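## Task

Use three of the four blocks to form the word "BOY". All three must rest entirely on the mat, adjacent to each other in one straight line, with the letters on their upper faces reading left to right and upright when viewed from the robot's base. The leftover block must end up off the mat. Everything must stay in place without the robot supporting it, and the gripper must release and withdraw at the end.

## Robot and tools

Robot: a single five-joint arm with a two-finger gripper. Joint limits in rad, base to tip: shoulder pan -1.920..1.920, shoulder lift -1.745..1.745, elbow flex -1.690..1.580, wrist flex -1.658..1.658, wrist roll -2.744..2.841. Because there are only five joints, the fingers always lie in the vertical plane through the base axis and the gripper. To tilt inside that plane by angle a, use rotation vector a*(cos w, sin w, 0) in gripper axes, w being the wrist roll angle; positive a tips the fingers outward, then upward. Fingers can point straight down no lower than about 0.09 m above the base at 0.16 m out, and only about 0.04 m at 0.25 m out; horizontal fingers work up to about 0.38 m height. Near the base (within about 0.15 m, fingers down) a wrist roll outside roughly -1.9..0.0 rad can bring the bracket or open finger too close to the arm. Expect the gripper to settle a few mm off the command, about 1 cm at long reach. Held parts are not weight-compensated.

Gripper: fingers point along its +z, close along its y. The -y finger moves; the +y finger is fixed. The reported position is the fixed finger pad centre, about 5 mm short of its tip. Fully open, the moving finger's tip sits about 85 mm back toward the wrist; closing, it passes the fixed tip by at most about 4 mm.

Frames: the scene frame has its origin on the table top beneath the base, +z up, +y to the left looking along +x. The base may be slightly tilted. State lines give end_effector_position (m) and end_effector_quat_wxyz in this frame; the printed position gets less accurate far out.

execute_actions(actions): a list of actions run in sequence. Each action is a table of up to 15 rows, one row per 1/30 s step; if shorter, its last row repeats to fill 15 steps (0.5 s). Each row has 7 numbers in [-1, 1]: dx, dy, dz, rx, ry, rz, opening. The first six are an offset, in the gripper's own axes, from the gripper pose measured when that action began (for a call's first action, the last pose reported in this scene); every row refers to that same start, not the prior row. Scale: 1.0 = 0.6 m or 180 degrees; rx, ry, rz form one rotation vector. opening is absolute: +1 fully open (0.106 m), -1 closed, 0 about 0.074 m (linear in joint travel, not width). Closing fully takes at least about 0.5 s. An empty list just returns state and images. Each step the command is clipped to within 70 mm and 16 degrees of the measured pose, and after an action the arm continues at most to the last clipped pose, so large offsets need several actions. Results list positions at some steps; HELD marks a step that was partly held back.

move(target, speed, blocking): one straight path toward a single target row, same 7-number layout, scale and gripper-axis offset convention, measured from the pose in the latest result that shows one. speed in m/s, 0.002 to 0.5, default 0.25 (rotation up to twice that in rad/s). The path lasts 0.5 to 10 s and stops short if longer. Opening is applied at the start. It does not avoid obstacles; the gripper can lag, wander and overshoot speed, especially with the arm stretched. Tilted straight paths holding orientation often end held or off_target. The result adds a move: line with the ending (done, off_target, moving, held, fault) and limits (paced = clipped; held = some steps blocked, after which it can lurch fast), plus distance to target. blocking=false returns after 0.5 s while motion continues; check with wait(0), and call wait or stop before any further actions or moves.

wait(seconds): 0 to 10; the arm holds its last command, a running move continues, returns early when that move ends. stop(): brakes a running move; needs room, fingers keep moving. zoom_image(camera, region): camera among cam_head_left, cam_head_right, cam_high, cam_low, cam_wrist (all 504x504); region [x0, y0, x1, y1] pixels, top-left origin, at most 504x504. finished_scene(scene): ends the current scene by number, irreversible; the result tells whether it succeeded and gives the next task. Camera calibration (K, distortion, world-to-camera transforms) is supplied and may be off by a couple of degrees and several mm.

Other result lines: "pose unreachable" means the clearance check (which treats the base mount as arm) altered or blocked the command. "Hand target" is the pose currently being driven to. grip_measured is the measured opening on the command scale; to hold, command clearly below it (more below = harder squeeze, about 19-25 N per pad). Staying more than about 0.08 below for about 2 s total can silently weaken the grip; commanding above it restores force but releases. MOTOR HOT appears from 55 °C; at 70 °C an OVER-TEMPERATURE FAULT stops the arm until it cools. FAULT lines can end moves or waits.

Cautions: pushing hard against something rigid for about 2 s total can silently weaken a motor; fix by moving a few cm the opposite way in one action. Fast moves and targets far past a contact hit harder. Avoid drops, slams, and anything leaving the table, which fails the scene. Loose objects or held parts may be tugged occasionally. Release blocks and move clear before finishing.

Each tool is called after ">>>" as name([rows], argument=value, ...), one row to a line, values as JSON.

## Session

>>> execute_actions(actions=[])

Scene clock: 0.00 s.
end_effector_position=(+0.2817, +0.1230, +0.3606) grip_measured=+1.00 end_effector_quat_wxyz=(+0.701, -0.469, +0.448, -0.298)
Joint positions: [-0.438 -0.076 -0.691  0.593 -0.309  0.106]
Hand target: +0.282, +0.123, +0.361; +0.701, -0.469, +0.448, -0.298
camera_calibration (this result's frames):
cam_wrist: T_world_to_cam=[[0.0489878, -0.367421, 0.928764, -0.305511], [-0.12021, -0.92529, -0.359706, 0.301011], [0.991539, -0.0940251, -0.0894955, -0.168814], [0, 0, 0, 1]] pos_world=[0.218537, 0.150399, 0.376915]

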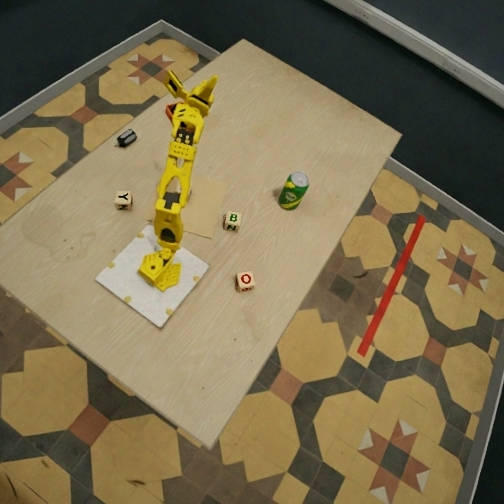

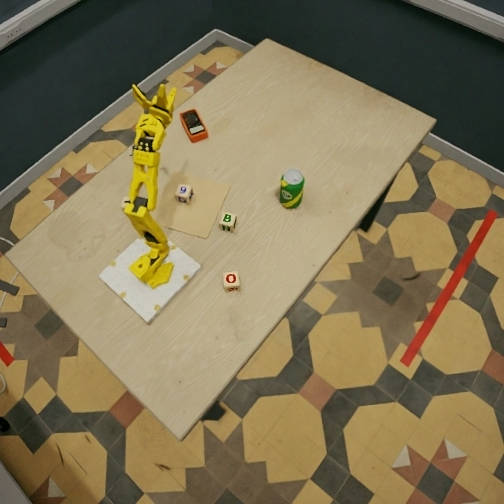

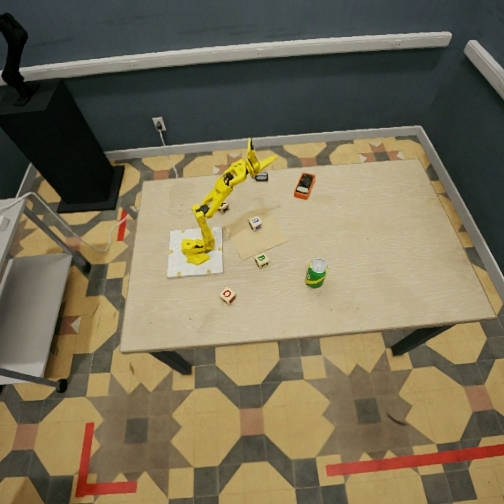

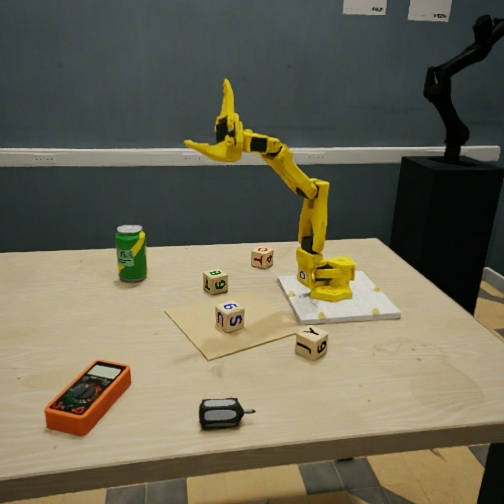

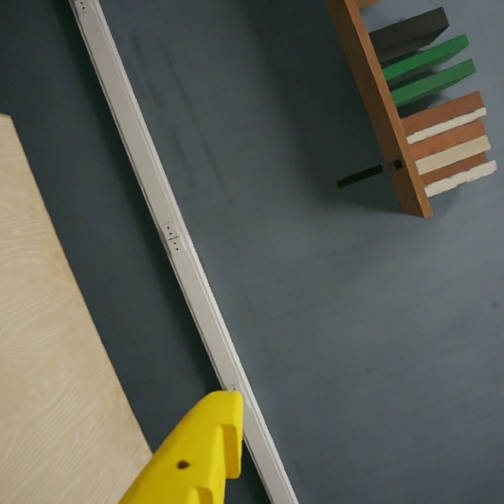

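>>> zoom_image(camera="cam_head_left", region=[90, 160, 270, 310])

>>> zoom_image(camera="cam_head_right", region=[100, 160, 260, 310])

>>> zoom_image(camera="cam_high", region=[160, 190, 300, 310])

>>> zoom_image(camera="cam_low", region=[150, 230, 410, 380])

Region (90, 160, 270, 310) of cam_head_left's 504x504 image, scaled by 2.800, with more detail than that image has.

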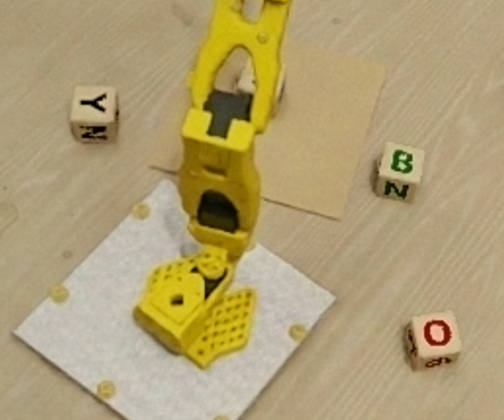

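Region (100, 160, 260, 310) of cam_head_right's 504x504 image, scaled by 3.150, with more detail than that image has; it fills the top 472 rows of this view, and the rest is white.

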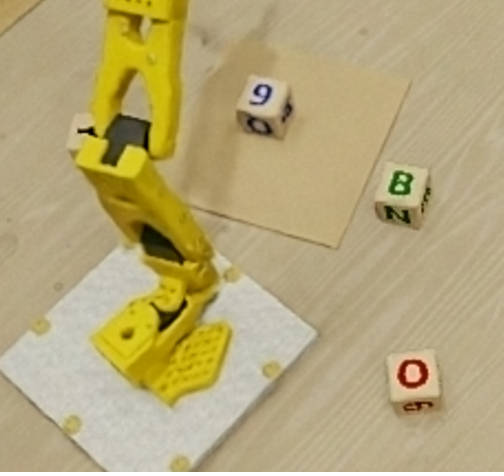

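Region (160, 190, 300, 310) of cam_high's 504x504 image, scaled by 3.600, with more detail than that image has; it fills the top 432 rows of this view, and the rest is white.

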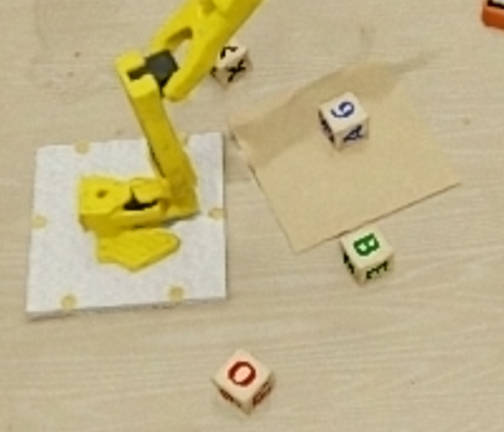

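Region (150, 230, 410, 380) of cam_low's 504x504 image, scaled by 1.938, with more detail than that image has; it fills the top 291 rows of this view, and the rest is white.

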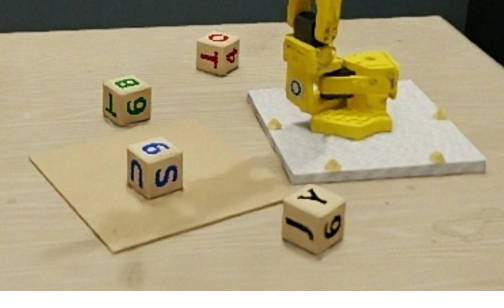

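>>> zoom_image(camera="cam_head_left", region=[210, 200, 270, 300])

>>> zoom_image(camera="cam_head_left", region=[100, 170, 240, 250])

>>> zoom_image(camera="cam_head_right", region=[155, 170, 255, 250])

>>> zoom_image(camera="cam_high", region=[210, 195, 300, 275])

Region (210, 200, 270, 300) of cam_head_left's 504x504 image, scaled by 5.040, with more detail than that image has; it fills the left 302 columns of this view, and the rest is white.

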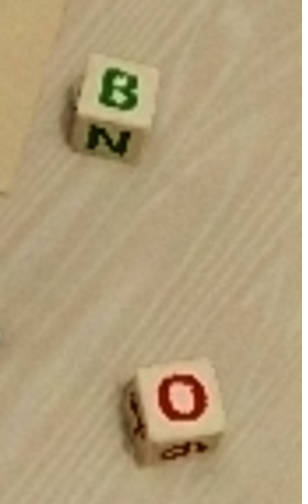

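Region (100, 170, 240, 250) of cam_head_left's 504x504 image, scaled by 3.600, with more detail than that image has; it fills the top 288 rows of this view, and the rest is white.

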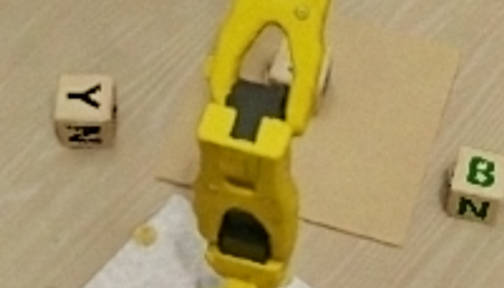

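Region (155, 170, 255, 250) of cam_head_right's 504x504 image, scaled by 5.040, with more detail than that image has; it fills the top 403 rows of this view, and the rest is white.

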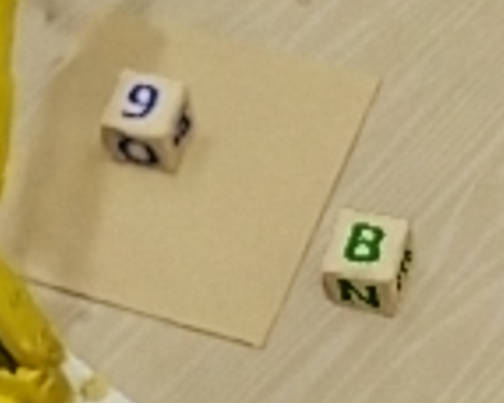

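Region (210, 195, 300, 275) of cam_high's 504x504 image, scaled by 5.600, with more detail than that image has.

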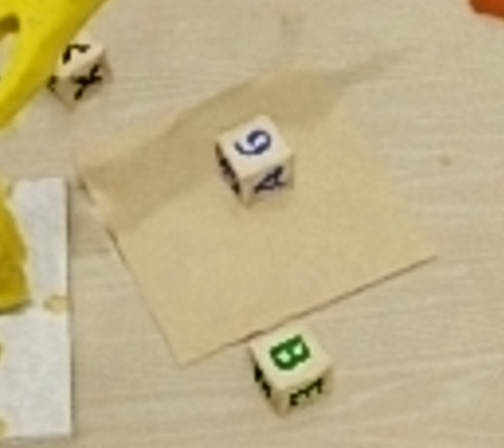

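>>> zoom_image(camera="cam_head_left", region=[218, 205, 248, 237])

>>> zoom_image(camera="cam_head_left", region=[230, 266, 260, 298])

>>> zoom_image(camera="cam_head_left", region=[108, 184, 138, 216])

>>> zoom_image(camera="cam_head_right", region=[168, 178, 200, 210])

Region (218, 205, 248, 237) of cam_head_left's 504x504 image, scaled by 15.750, with more detail than that image has; it fills the left 472 columns of this view, and the rest is white.

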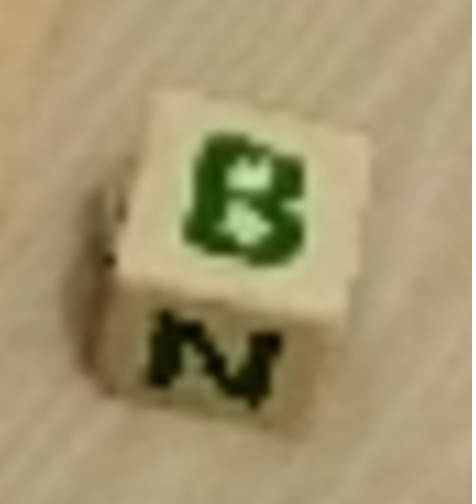

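Region (230, 266, 260, 298) of cam_head_left's 504x504 image, scaled by 15.750, with more detail than that image has; it fills the left 472 columns of this view, and the rest is white.

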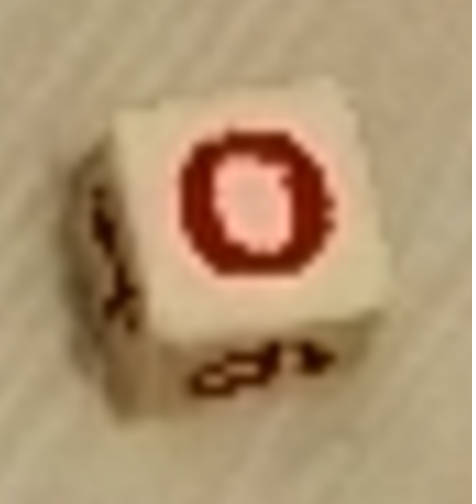

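Region (108, 184, 138, 216) of cam_head_left's 504x504 image, scaled by 15.750, with more detail than that image has; it fills the left 472 columns of this view, and the rest is white.

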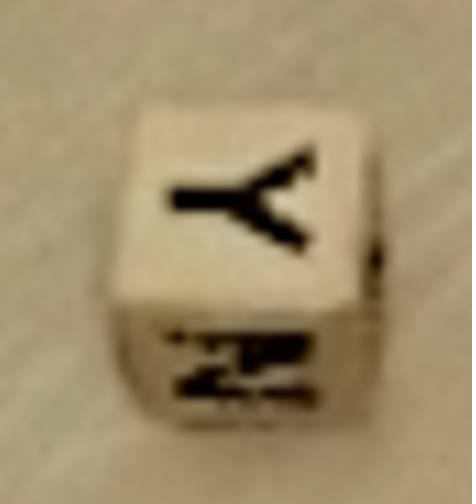

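Region (168, 178, 200, 210) of cam_head_right's 504x504 image, scaled by 15.750, with more detail than that image has.

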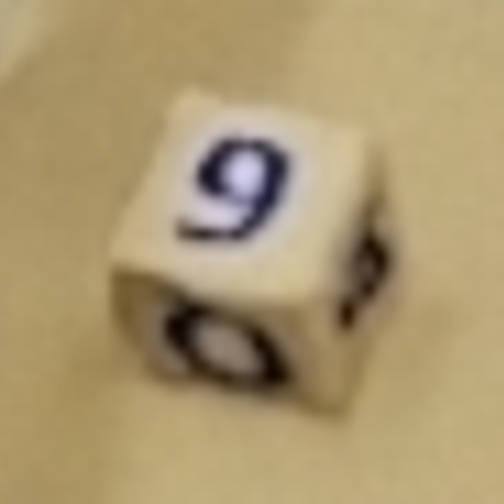

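>>> move(target=[0.0876, 0.4265, -0.1872, -0.3074, 0.4063, 0.2986, -0.1], speed=0.5)

Scene clock: 19.63 s.
end_effector_position=(+0.2046, +0.1291, +0.0935) grip_measured=-0.09 end_effector_quat_wxyz=(+0.118, -0.222, +0.967, +0.039)
Joint positions: [-0.564  0.051 -0.073  1.331 -1.602  0.068]
Hand target: +0.200, +0.129, +0.086; +0.098, -0.223, +0.969, +0.034
Off the commanded pose: 0.008 m, 2 deg.
move: done; limits=paced
camera_calibration (this result's frames):
cam_wrist: T_world_to_cam=[[0.444108, -0.892985, -0.0731187, 0.0292776], [-0.843285, -0.44417, 0.302628, 0.225247], [-0.302719, -0.0727395, -0.9503, 0.226894], [0, 0, 0, 1]] pos_world=[0.24563, 0.142697, 0.149592]

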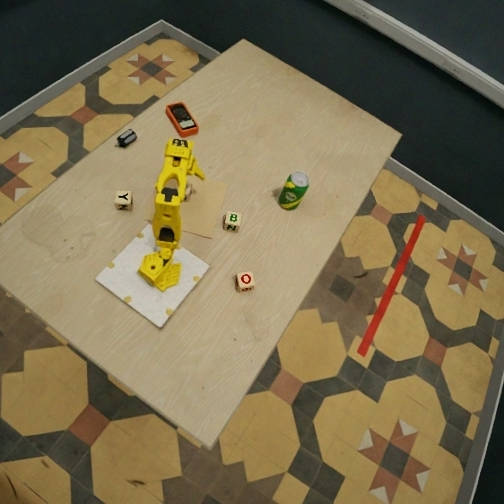

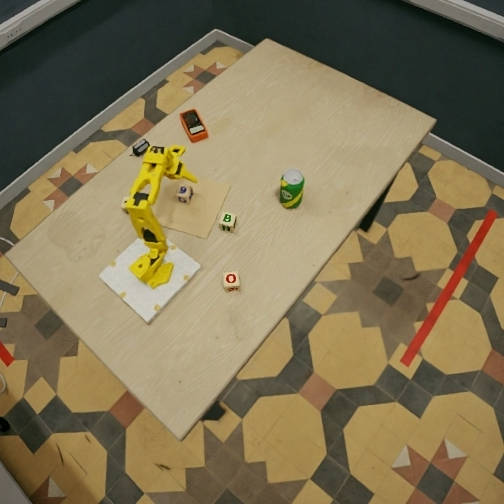

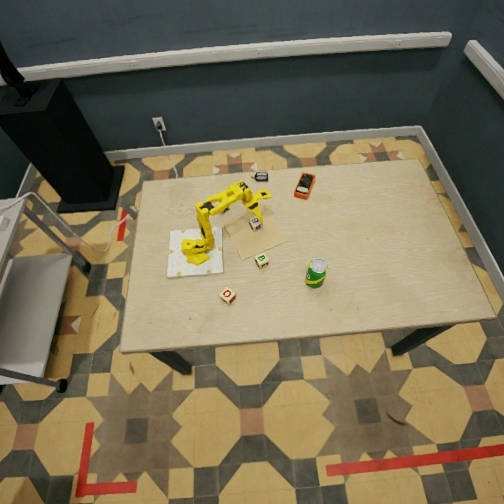

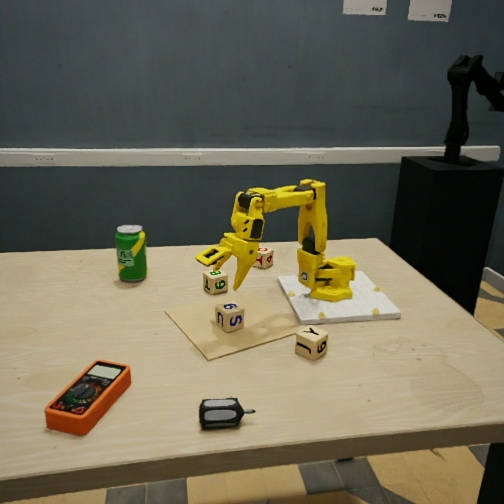

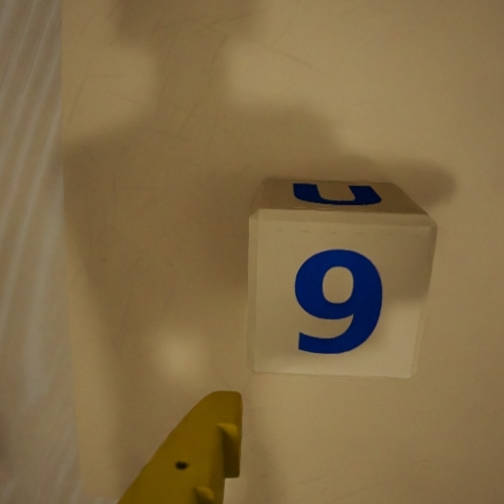

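>>> zoom_image(camera="cam_wrist", region=[200, 160, 460, 420])

Region (200, 160, 460, 420) of cam_wrist's 504x504 image, scaled by 1.938.

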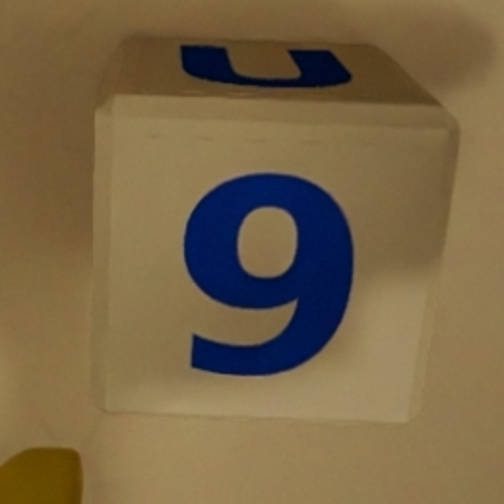

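>>> execute_actions([
  [[0.0011,0.003,0.0033,0.0001,0.0009,0,-0.1],[0.0034,0.006,0.0098,0.0003,0.0026,0,-0.1],[0.0067,0.008,0.0197,0.0005,0.0053,0,-0.12],[0.0108,0.0091,0.0317,0.0008,0.0085,0,-0.14],[0.0153,0.0088,0.0449,0.0011,0.012,0,-0.16],[0.0201,0.0084,0.0591,0.0015,0.0158,0,-0.18],[0.0246,0.0081,0.0722,0.0018,0.0193,0,-0.2],[0.0291,0.0078,0.0853,0.0022,0.0229,0,-0.22],[0.0328,0.0075,0.0963,0.0025,0.0258,0,-0.24],[0.0354,0.0073,0.1039,0.0027,0.0278,0,-0.26],[0.0373,0.0072,0.1094,0.0028,0.0293,0,-0.28]],
])

Scene clock: 24.53 s.
end_effector_position=(+0.1982, +0.1294, +0.0318) grip_measured=-0.26 end_effector_quat_wxyz=(+0.082, -0.222, +0.971, +0.029)
Joint positions: [-0.577  0.187  0.194  1.002 -1.618  0.057]
Hand target: +0.195, +0.130, +0.025; +0.073, -0.223, +0.972, +0.027
Off the commanded pose: 0.008 m, 1 deg.
Step readings (end_effector_position):
0: (+0.2046, +0.1291, +0.0935)
1: (+0.2046, +0.1291, +0.0935)
2: (+0.2049, +0.1292, +0.0936)
4: (+0.2048, +0.1305, +0.0908)
8: (+0.2004, +0.1301, +0.0680)
15: end_effector_position above
camera_calibration (this result's frames):
cam_wrist: T_world_to_cam=[[0.438542, -0.895946, -0.0704452, 0.0292585], [-0.821276, -0.431354, 0.373416, 0.230357], [-0.364947, -0.105904, -0.924985, 0.18207], [0, 0, 0, 1]] pos_world=[0.242802, 0.144861, 0.0844541]

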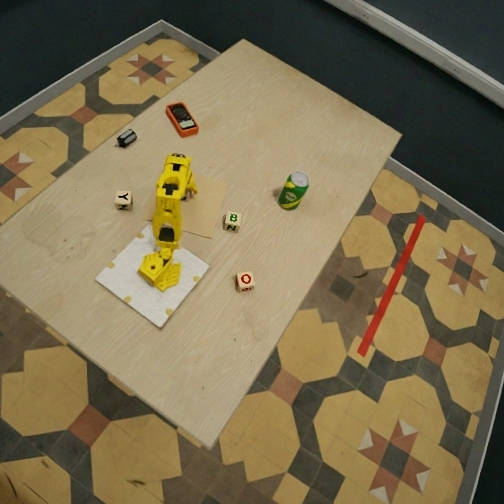

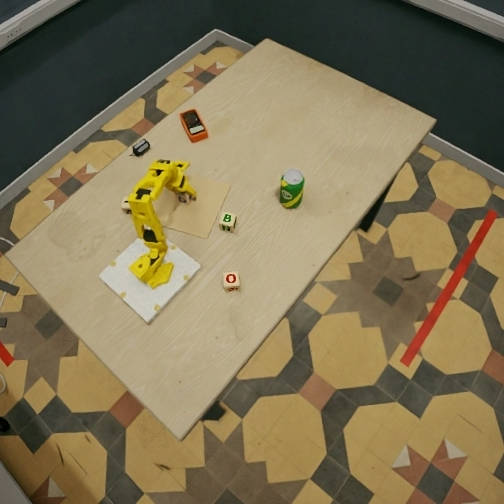

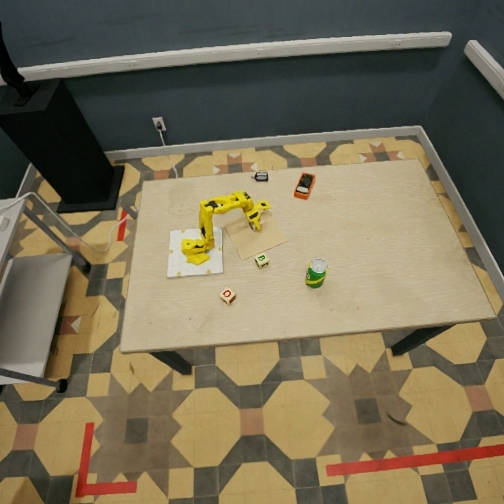

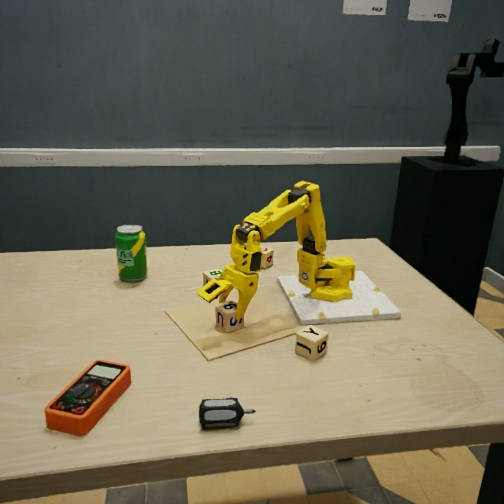

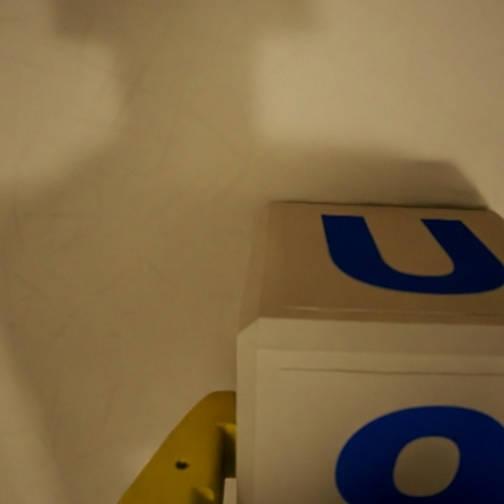

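>>> execute_actions([
  [[0,0,0,0,0,0,-0.36],[0,0,0,0,0,0,-0.42],[0,0,0,0,0,0,-0.47],[0,0,0,0,0,0,-0.52],[0,0,0,0,0,0,-0.52],[0,0,0,0,0,0,-0.52],[0,0,0,0,0,0,-0.52],[-0.0009,0.0001,-0.0049,0,0,0,-0.52],[-0.002,0.0002,-0.0115,0,0,0,-0.52],[-0.003,0.0023,-0.0181,-0.0003,0,-0.0009,-0.52],[-0.0038,0.0064,-0.0246,-0.0008,0.0001,-0.0026,-0.52],[-0.004,0.0143,-0.0296,-0.0018,0.0003,-0.0061,-0.52],[-0.0038,0.0241,-0.0328,-0.003,0.0006,-0.0104,-0.52],[-0.0031,0.0358,-0.0345,-0.0045,0.0008,-0.0156,-0.52],[-0.0023,0.0495,-0.0361,-0.0063,0.0012,-0.0217,-0.52]],
  [[0.0023,0.0523,-0.0112,-0.0067,0.0013,-0.0231,-0.52],[0.0038,0.0699,-0.0111,-0.009,0.0017,-0.031,-0.52],[0.0054,0.0894,-0.011,-0.0115,0.0021,-0.0396,-0.52],[0.0073,0.1088,-0.0092,-0.014,0.0026,-0.0483,-0.52],[0.0094,0.1282,-0.0058,-0.0166,0.0031,-0.057,-0.52],[0.0118,0.1457,-0.0008,-0.0188,0.0035,-0.0648,-0.52],[0.0142,0.1612,0.0059,-0.0208,0.0039,-0.0717,-0.52],[0.0163,0.1727,0.0125,-0.0224,0.0042,-0.0769,-0.52],[0.0181,0.1804,0.0192,-0.0234,0.0044,-0.0804,-0.52],[0.0194,0.1852,0.0241,-0.024,0.0045,-0.0825,-0.52],[0.0202,0.1851,0.029,-0.024,0.0045,-0.0825,-0.52],[0.0208,0.185,0.0323,-0.024,0.0045,-0.0825,-0.52]],
])

Scene clock: 32.83 s.
end_effector_position=(+0.1312, +0.2260, +0.0295) grip_measured=-0.45 end_effector_quat_wxyz=(+0.062, -0.359, +0.930, +0.053)
Joint positions: [-1.048  0.411 -0.112  1.099 -1.8    0.043]
Hand target: +0.131, +0.231, +0.026; +0.063, -0.360, +0.929, +0.055
Off the commanded pose: 0.006 m, 0 deg.
Step readings (end_effector_position; steps 1 to 15: 1st action; 16 to 30: 2nd action):
0: (+0.1995, +0.1302, +0.0309)
1: (+0.1995, +0.1302, +0.0309)
2: (+0.1993, +0.1300, +0.0309)
4: (+0.1991, +0.1299, +0.0308)
8: (+0.1991, +0.1299, +0.0317)
15: (+0.1915, +0.1366, +0.0446)
16: (+0.1885, +0.1415, +0.0462)
17: (+0.1843, +0.1473, +0.0474)
19: (+0.1744, +0.1621, +0.0503)
23: (+0.1489, +0.1970, +0.0483)
30: end_effector_position above
camera_calibration (this result's frames):
cam_wrist: T_world_to_cam=[[0.674041, -0.731396, -0.103581, 0.077982], [-0.649347, -0.653508, 0.388942, 0.245053], [-0.352162, -0.194903, -0.915421, 0.183857], [0, 0, 0, 1]] pos_world=[0.171309, 0.253014, 0.0810729]

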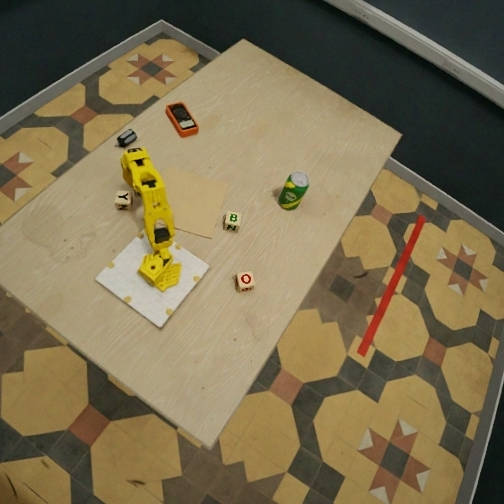

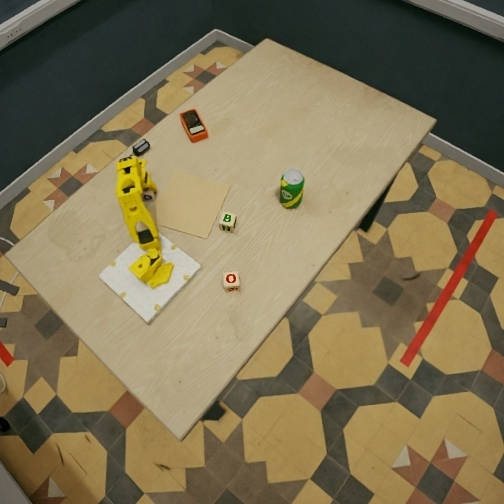

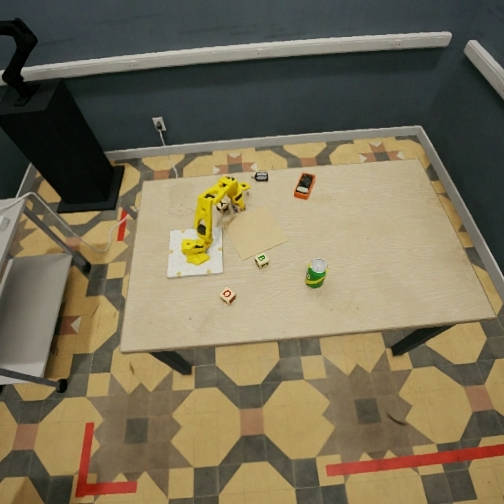

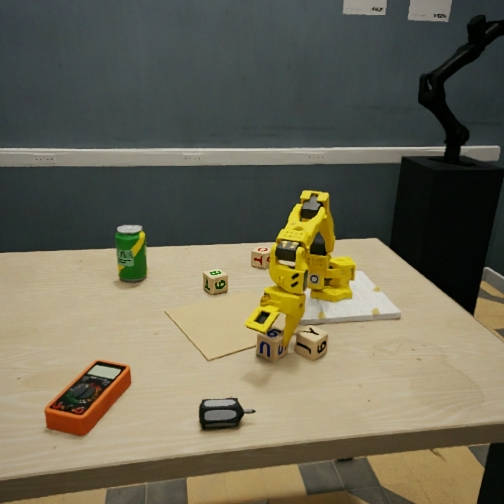

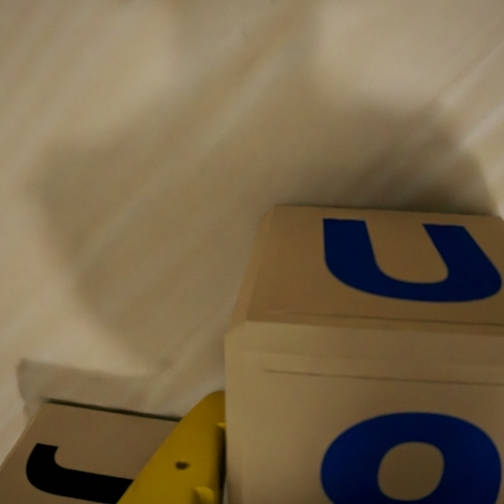

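>>> zoom_image(camera="cam_low", region=[200, 280, 350, 380])

>>> zoom_image(camera="cam_head_right", region=[100, 140, 240, 250])

Region (200, 280, 350, 380) of cam_low's 504x504 image, scaled by 3.360, with more detail than that image has.

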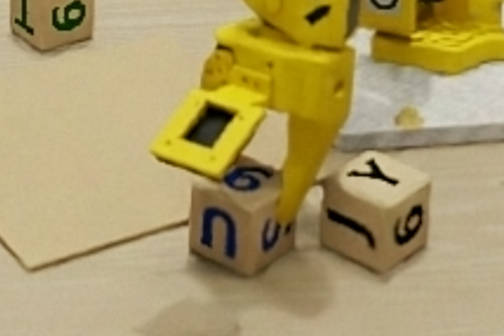

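Region (100, 140, 240, 250) of cam_head_right's 504x504 image, scaled by 3.600, with more detail than that image has; it fills the top 396 rows of this view, and the rest is white.

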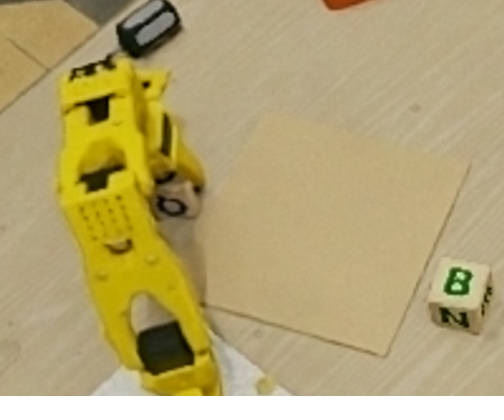

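>>> execute_actions(actions=[])

Scene clock: 35.23 s.
end_effector_position=(+0.1323, +0.2285, +0.0297) grip_measured=-0.45 end_effector_quat_wxyz=(+0.065, -0.359, +0.929, +0.055)
Joint positions: [-1.05   0.425 -0.134  1.099 -1.802  0.043]
Hand target: +0.130, +0.231, +0.026; +0.063, -0.360, +0.929, +0.055
Off the commanded pose: 0.005 m, 1 deg.
camera_calibration (this result's frames):
cam_wrist: T_world_to_cam=[[0.674401, -0.730733, -0.105893, 0.07899], [-0.650846, -0.656045, 0.382106, 0.248319], [-0.348688, -0.188772, -0.918031, 0.183164], [0, 0, 0, 1]] pos_world=[0.172214, 0.255205, 0.0816311]

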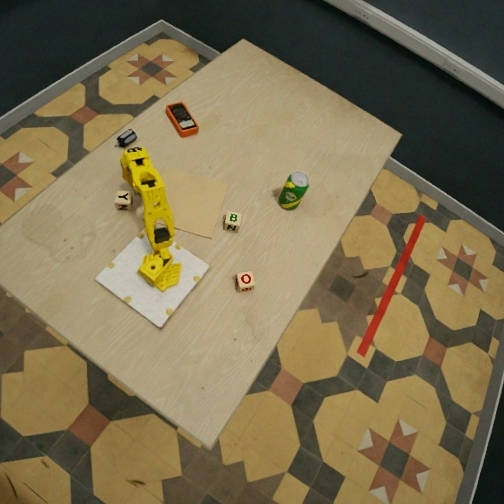

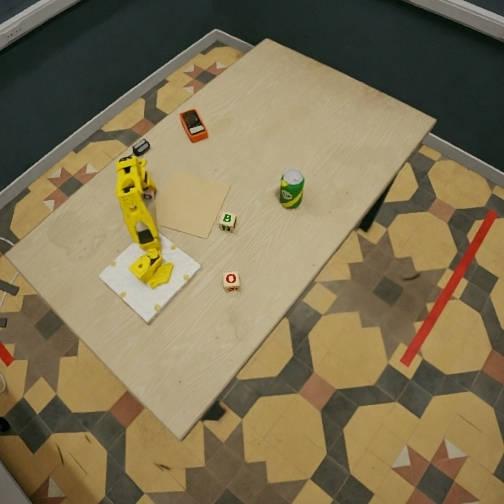

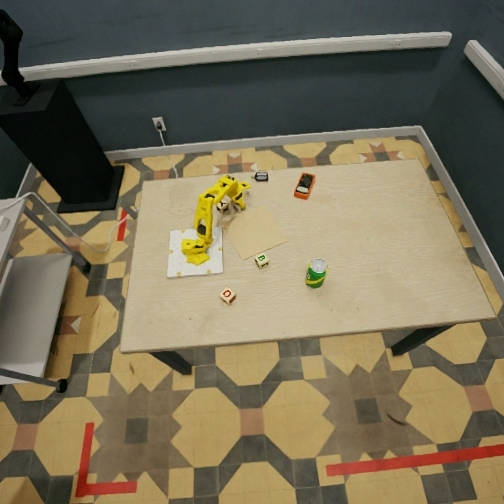

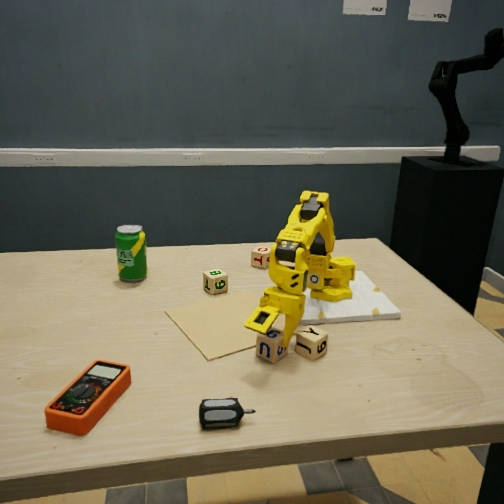

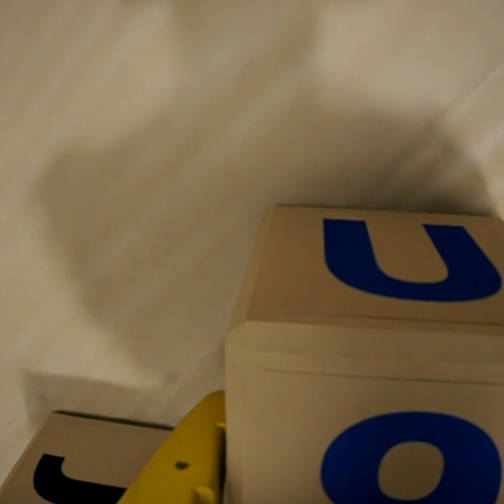

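>>> execute_actions([
  [[0,0,0,0,0,0,-0.47],[0,0,0,0,0,0,-0.42],[0,0,0,0,0,0,-0.36],[0,0.001,0,0,0,0,-0.3],[-0.0003,0.002,-0.0016,0,0,0,-0.25],[-0.0011,0.003,-0.0066,0,0,0,-0.2],[-0.0021,0.0037,-0.0131,0,0,0,-0.2],[-0.0035,0.0042,-0.0213,0,0,0,-0.2],[-0.0051,0.0048,-0.0312,0,0,0,-0.2],[-0.0067,0.0053,-0.041,0,0,0,-0.2],[-0.0083,0.0059,-0.0508,0,0,0,-0.2],[-0.0082,0.0075,-0.0592,-0.0002,0.0002,0.0003,-0.19],[-0.0071,0.0097,-0.0659,-0.0005,0.0005,0.0007,-0.18],[-0.0044,0.0135,-0.0712,-0.001,0.0009,0.0014,-0.17],[0.0001,0.0188,-0.075,-0.0018,0.0016,0.0024,-0.16]],
  [[0.0116,0.0191,-0.0246,-0.0023,0.002,0.0031,-0.15],[0.0183,0.0275,-0.0253,-0.0033,0.0029,0.0044,-0.14],[0.0249,0.0358,-0.026,-0.0043,0.0039,0.0058,-0.13],[0.0317,0.044,-0.0267,-0.0054,0.0048,0.0072,-0.12],[0.0384,0.0523,-0.0274,-0.0064,0.0057,0.0086,-0.12],[0.0451,0.0605,-0.0281,-0.0074,0.0066,0.01,-0.12],[0.0512,0.0681,-0.0288,-0.0083,0.0075,0.0113,-0.12],[0.0556,0.0739,-0.0292,-0.0091,0.0081,0.0122,-0.12],[0.0588,0.0782,-0.0296,-0.0096,0.0086,0.0129,-0.12],[0.0613,0.0816,-0.0299,-0.01,0.0089,0.0135,-0.12],[0.0634,0.084,-0.0301,-0.0103,0.0092,0.0139,-0.12]],
])

Scene clock: 39.53 s.
end_effector_position=(+0.0700, +0.2379, +0.0780) grip_measured=-0.13 end_effector_quat_wxyz=(+0.045, -0.340, +0.937, +0.067)
Joint positions: [-1.292  0.214 -0.18   1.369 -2.086  0.065]
Hand target: +0.067, +0.238, +0.077; +0.044, -0.339, +0.937, +0.068
Off the commanded pose: 0.003 m, 0 deg.
Step readings (end_effector_position; steps 1 to 15: 1st action; 16 to 30: 2nd action):
0: (+0.1323, +0.2285, +0.0297)
1: (+0.1323, +0.2285, +0.0297)
2: (+0.1323, +0.2285, +0.0297)
4: (+0.1323, +0.2285, +0.0297)
8: (+0.1319, +0.2280, +0.0314)
15: (+0.1305, +0.2288, +0.0627)
16: (+0.1282, +0.2289, +0.0663)
17: (+0.1250, +0.2287, +0.0690)
19: (+0.1166, +0.2314, +0.0743)
23: (+0.0928, +0.2355, +0.0773)
30: end_effector_position above
camera_calibration (this result's frames):
cam_wrist: T_world_to_cam=[[0.640364, -0.754243, -0.145092, 0.143934], [-0.655461, -0.63511, 0.408663, 0.188773], [-0.400381, -0.166591, -0.901079, 0.204591], [0, 0, 0, 1]] pos_world=[0.113478, 0.262536, 0.128092]

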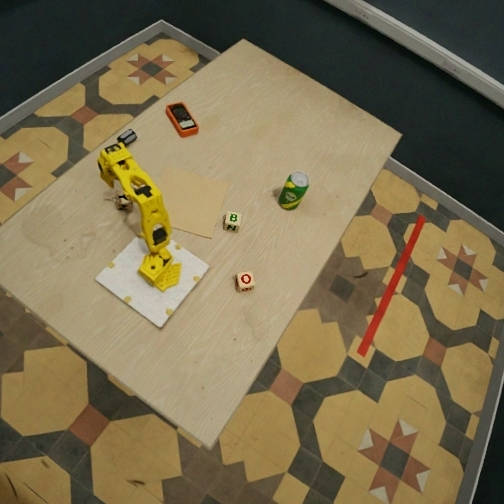

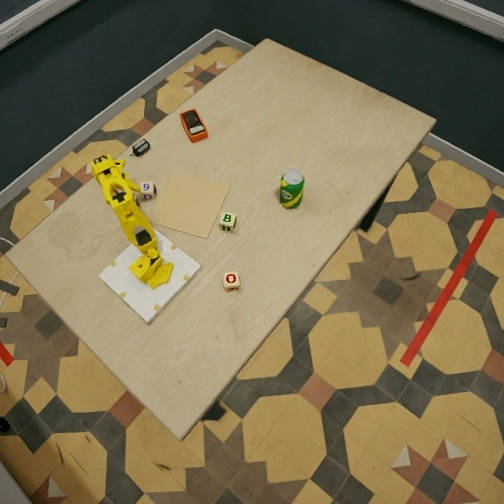

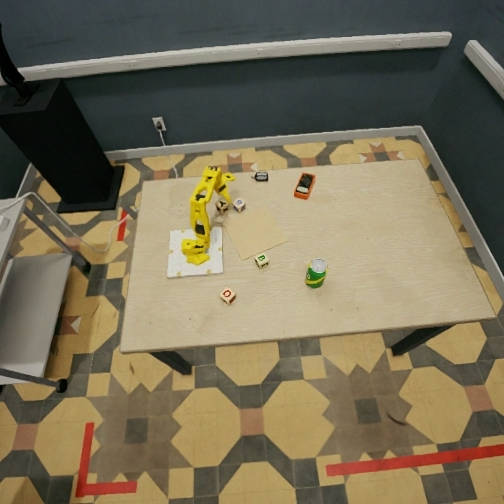

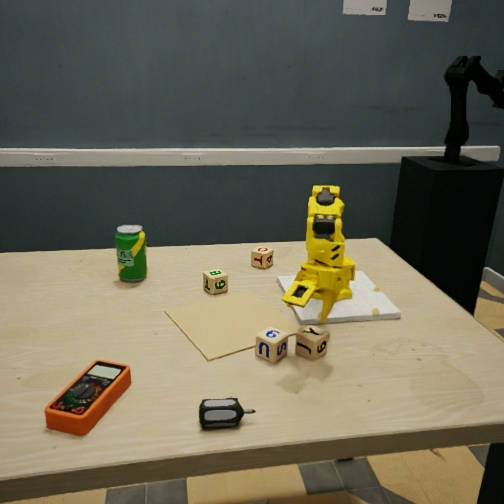

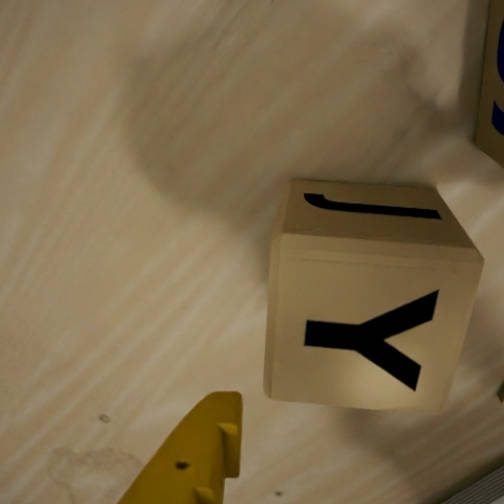

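>>> zoom_image(camera="cam_wrist", region=[230, 160, 504, 434])

Region (230, 160, 504, 434) of cam_wrist's 504x504 image, scaled by 1.839.

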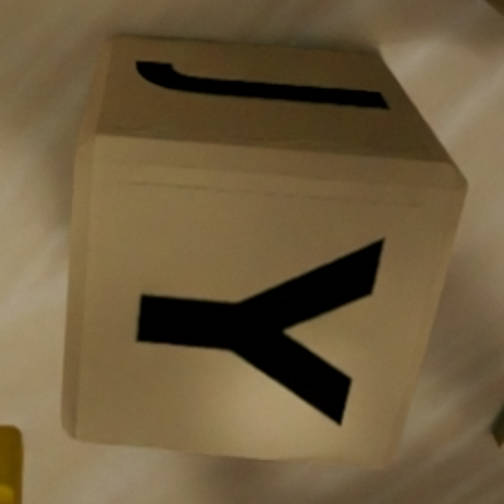

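>>> execute_actions([
  [[0.0037,0.0007,0.0024,0.0025,0.004,0.001,-0.13],[0.0077,0.001,0.0075,0.0063,0.0101,0.002,-0.14],[0.0121,0.0012,0.0154,0.0107,0.0171,0.003,-0.16],[0.0167,0.0011,0.0251,0.0158,0.0252,0.004,-0.18],[0.0206,0.0008,0.0358,0.0205,0.0328,0.0044,-0.2],[0.023,-0.0002,0.0475,0.0246,0.0393,0.0044,-0.22],[0.0244,-0.0012,0.0585,0.0278,0.0444,0.0044,-0.24],[0.0259,-0.0023,0.0694,0.03,0.0479,0.0044,-0.26],[0.0271,-0.0031,0.0786,0.0316,0.0504,0.0044,-0.28],[0.0279,-0.0038,0.0849,0.0316,0.0504,0.0044,-0.29],[0.0285,-0.0042,0.0895,0.0316,0.0504,0.0044,-0.3],[0.0285,-0.0042,0.0895,0.0316,0.0504,0.0044,-0.31],[0.0285,-0.0042,0.0895,0.0316,0.0504,0.0044,-0.32],[0.0285,-0.0042,0.0895,0.0316,0.0504,0.0044,-0.33]],
])

>>> execute_actions(actions=[])

Scene clock: 43.80 s.
end_effector_position=(+0.0624, +0.2311, +0.0270) grip_measured=-0.30 end_effector_quat_wxyz=(-0.010, -0.335, +0.942, -0.004)
Joint positions: [-1.312  0.461 -0.184  1.306 -2.119  0.054]
Hand target: +0.060, +0.232, +0.023; -0.012, -0.335, +0.942, -0.007
Off the commanded pose: 0.005 m, 0 deg.
Step readings (end_effector_position):
0: (+0.0695, +0.2387, +0.0787)
1: (+0.0695, +0.2387, +0.0787)
2: (+0.0695, +0.2385, +0.0787)
4: (+0.0685, +0.2367, +0.0754)
8: (+0.0637, +0.2317, +0.0547)
15: end_effector_position above
camera_calibration (this result's frames):
cam_wrist: T_world_to_cam=[[0.625961, -0.778309, -0.0490815, 0.140167], [-0.635833, -0.545789, 0.545739, 0.174664], [-0.451542, -0.310404, -0.836516, 0.189144], [0, 0, 0, 1]] pos_world=[0.108724, 0.263134, 0.0697811]

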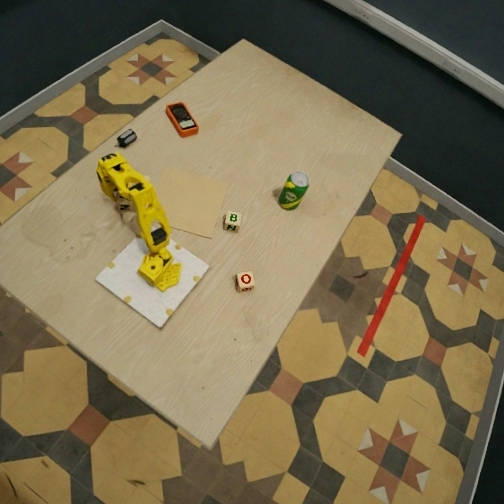

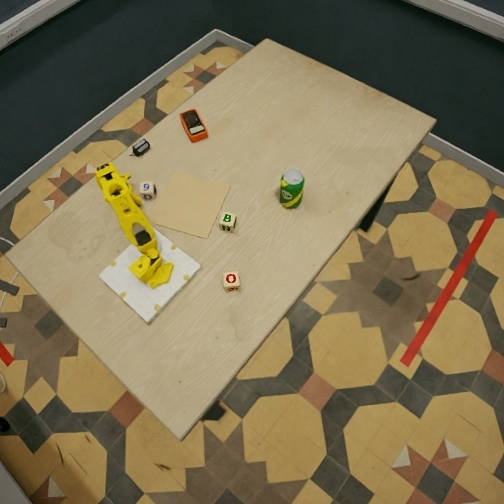

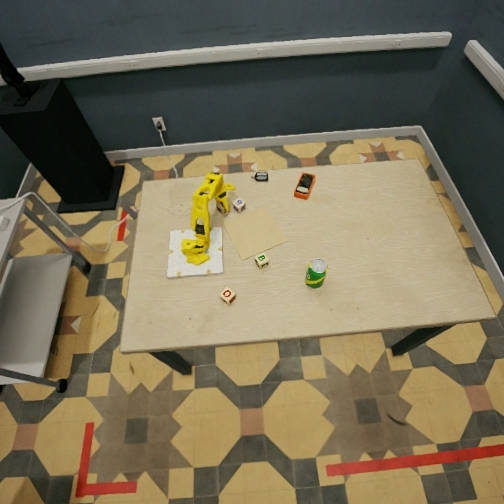

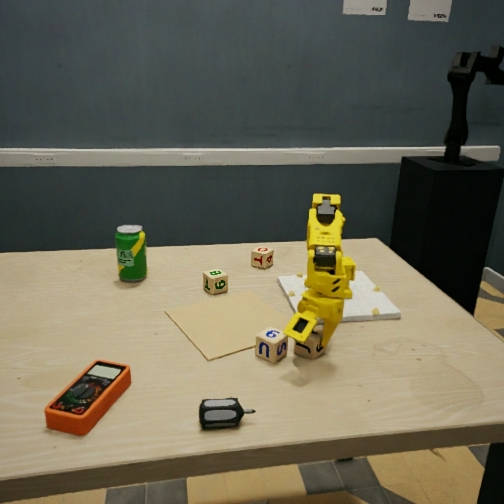

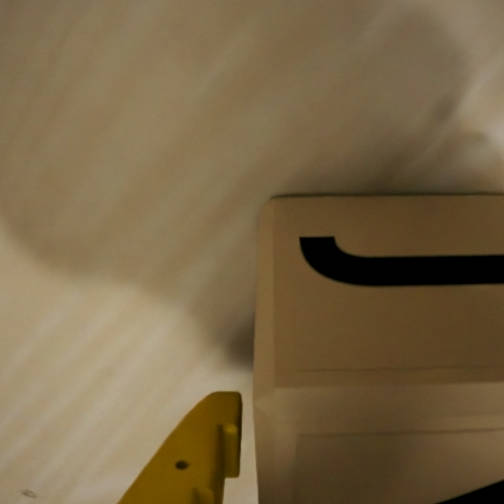

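Scene clock: 43.80 s.
end_effector_position=(+0.0624, +0.2311, +0.0270) grip_measured=-0.30 end_effector_quat_wxyz=(-0.010, -0.335, +0.942, -0.004)
Joint positions: [-1.312  0.461 -0.184  1.306 -2.119  0.054]
Hand target: +0.060, +0.232, +0.023; -0.012, -0.335, +0.942, -0.007
Off the commanded pose: 0.005 m, 0 deg.
camera_calibration (this result's frames):
cam_wrist: T_world_to_cam=[[0.625961, -0.778309, -0.0490815, 0.140167], [-0.635833, -0.545789, 0.545739, 0.174664], [-0.451542, -0.310404, -0.836516, 0.189144], [0, 0, 0, 1]] pos_world=[0.108724, 0.263134, 0.0697811]

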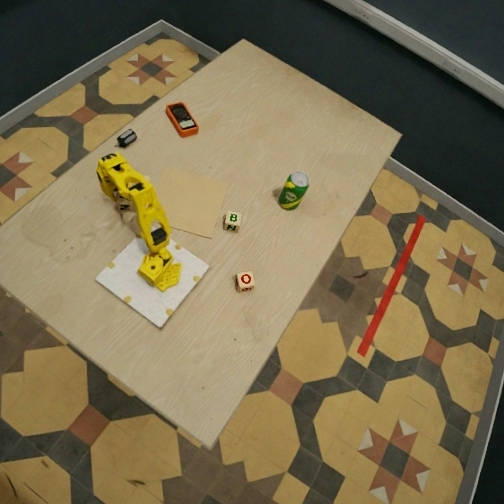

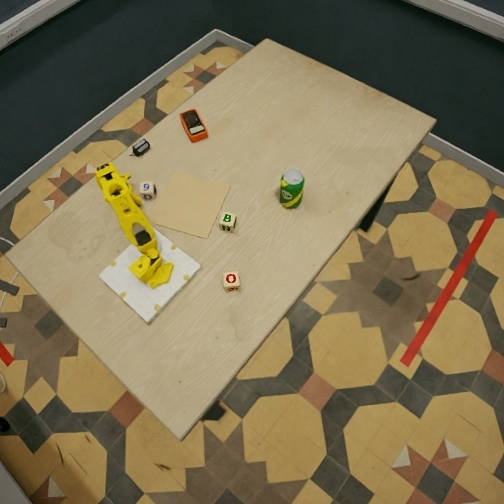

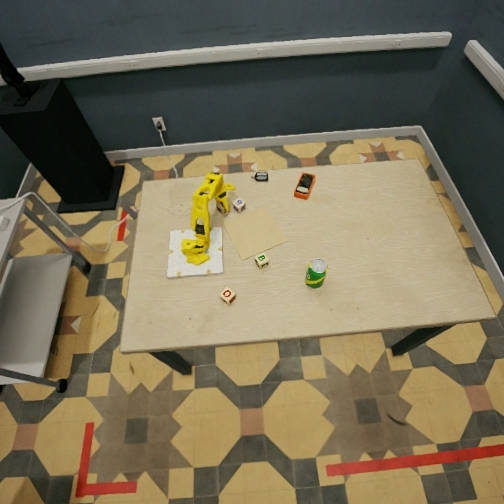

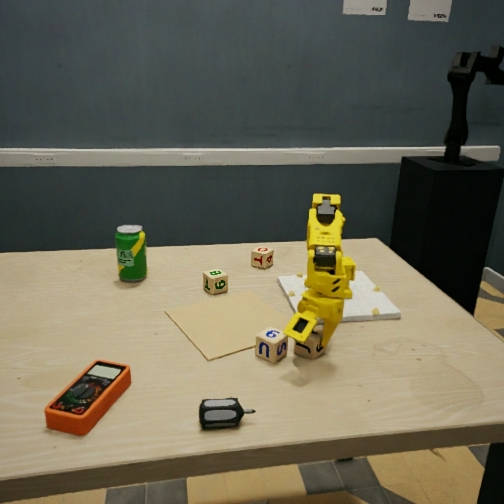

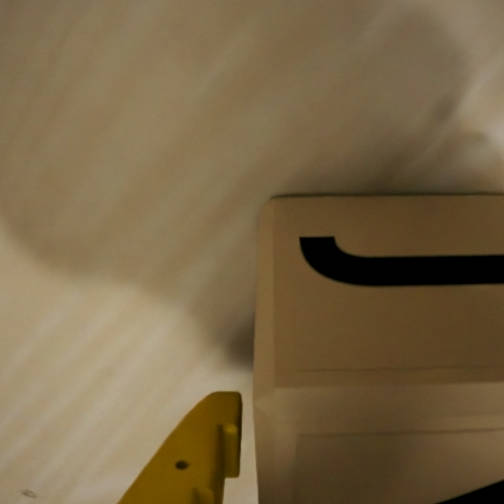

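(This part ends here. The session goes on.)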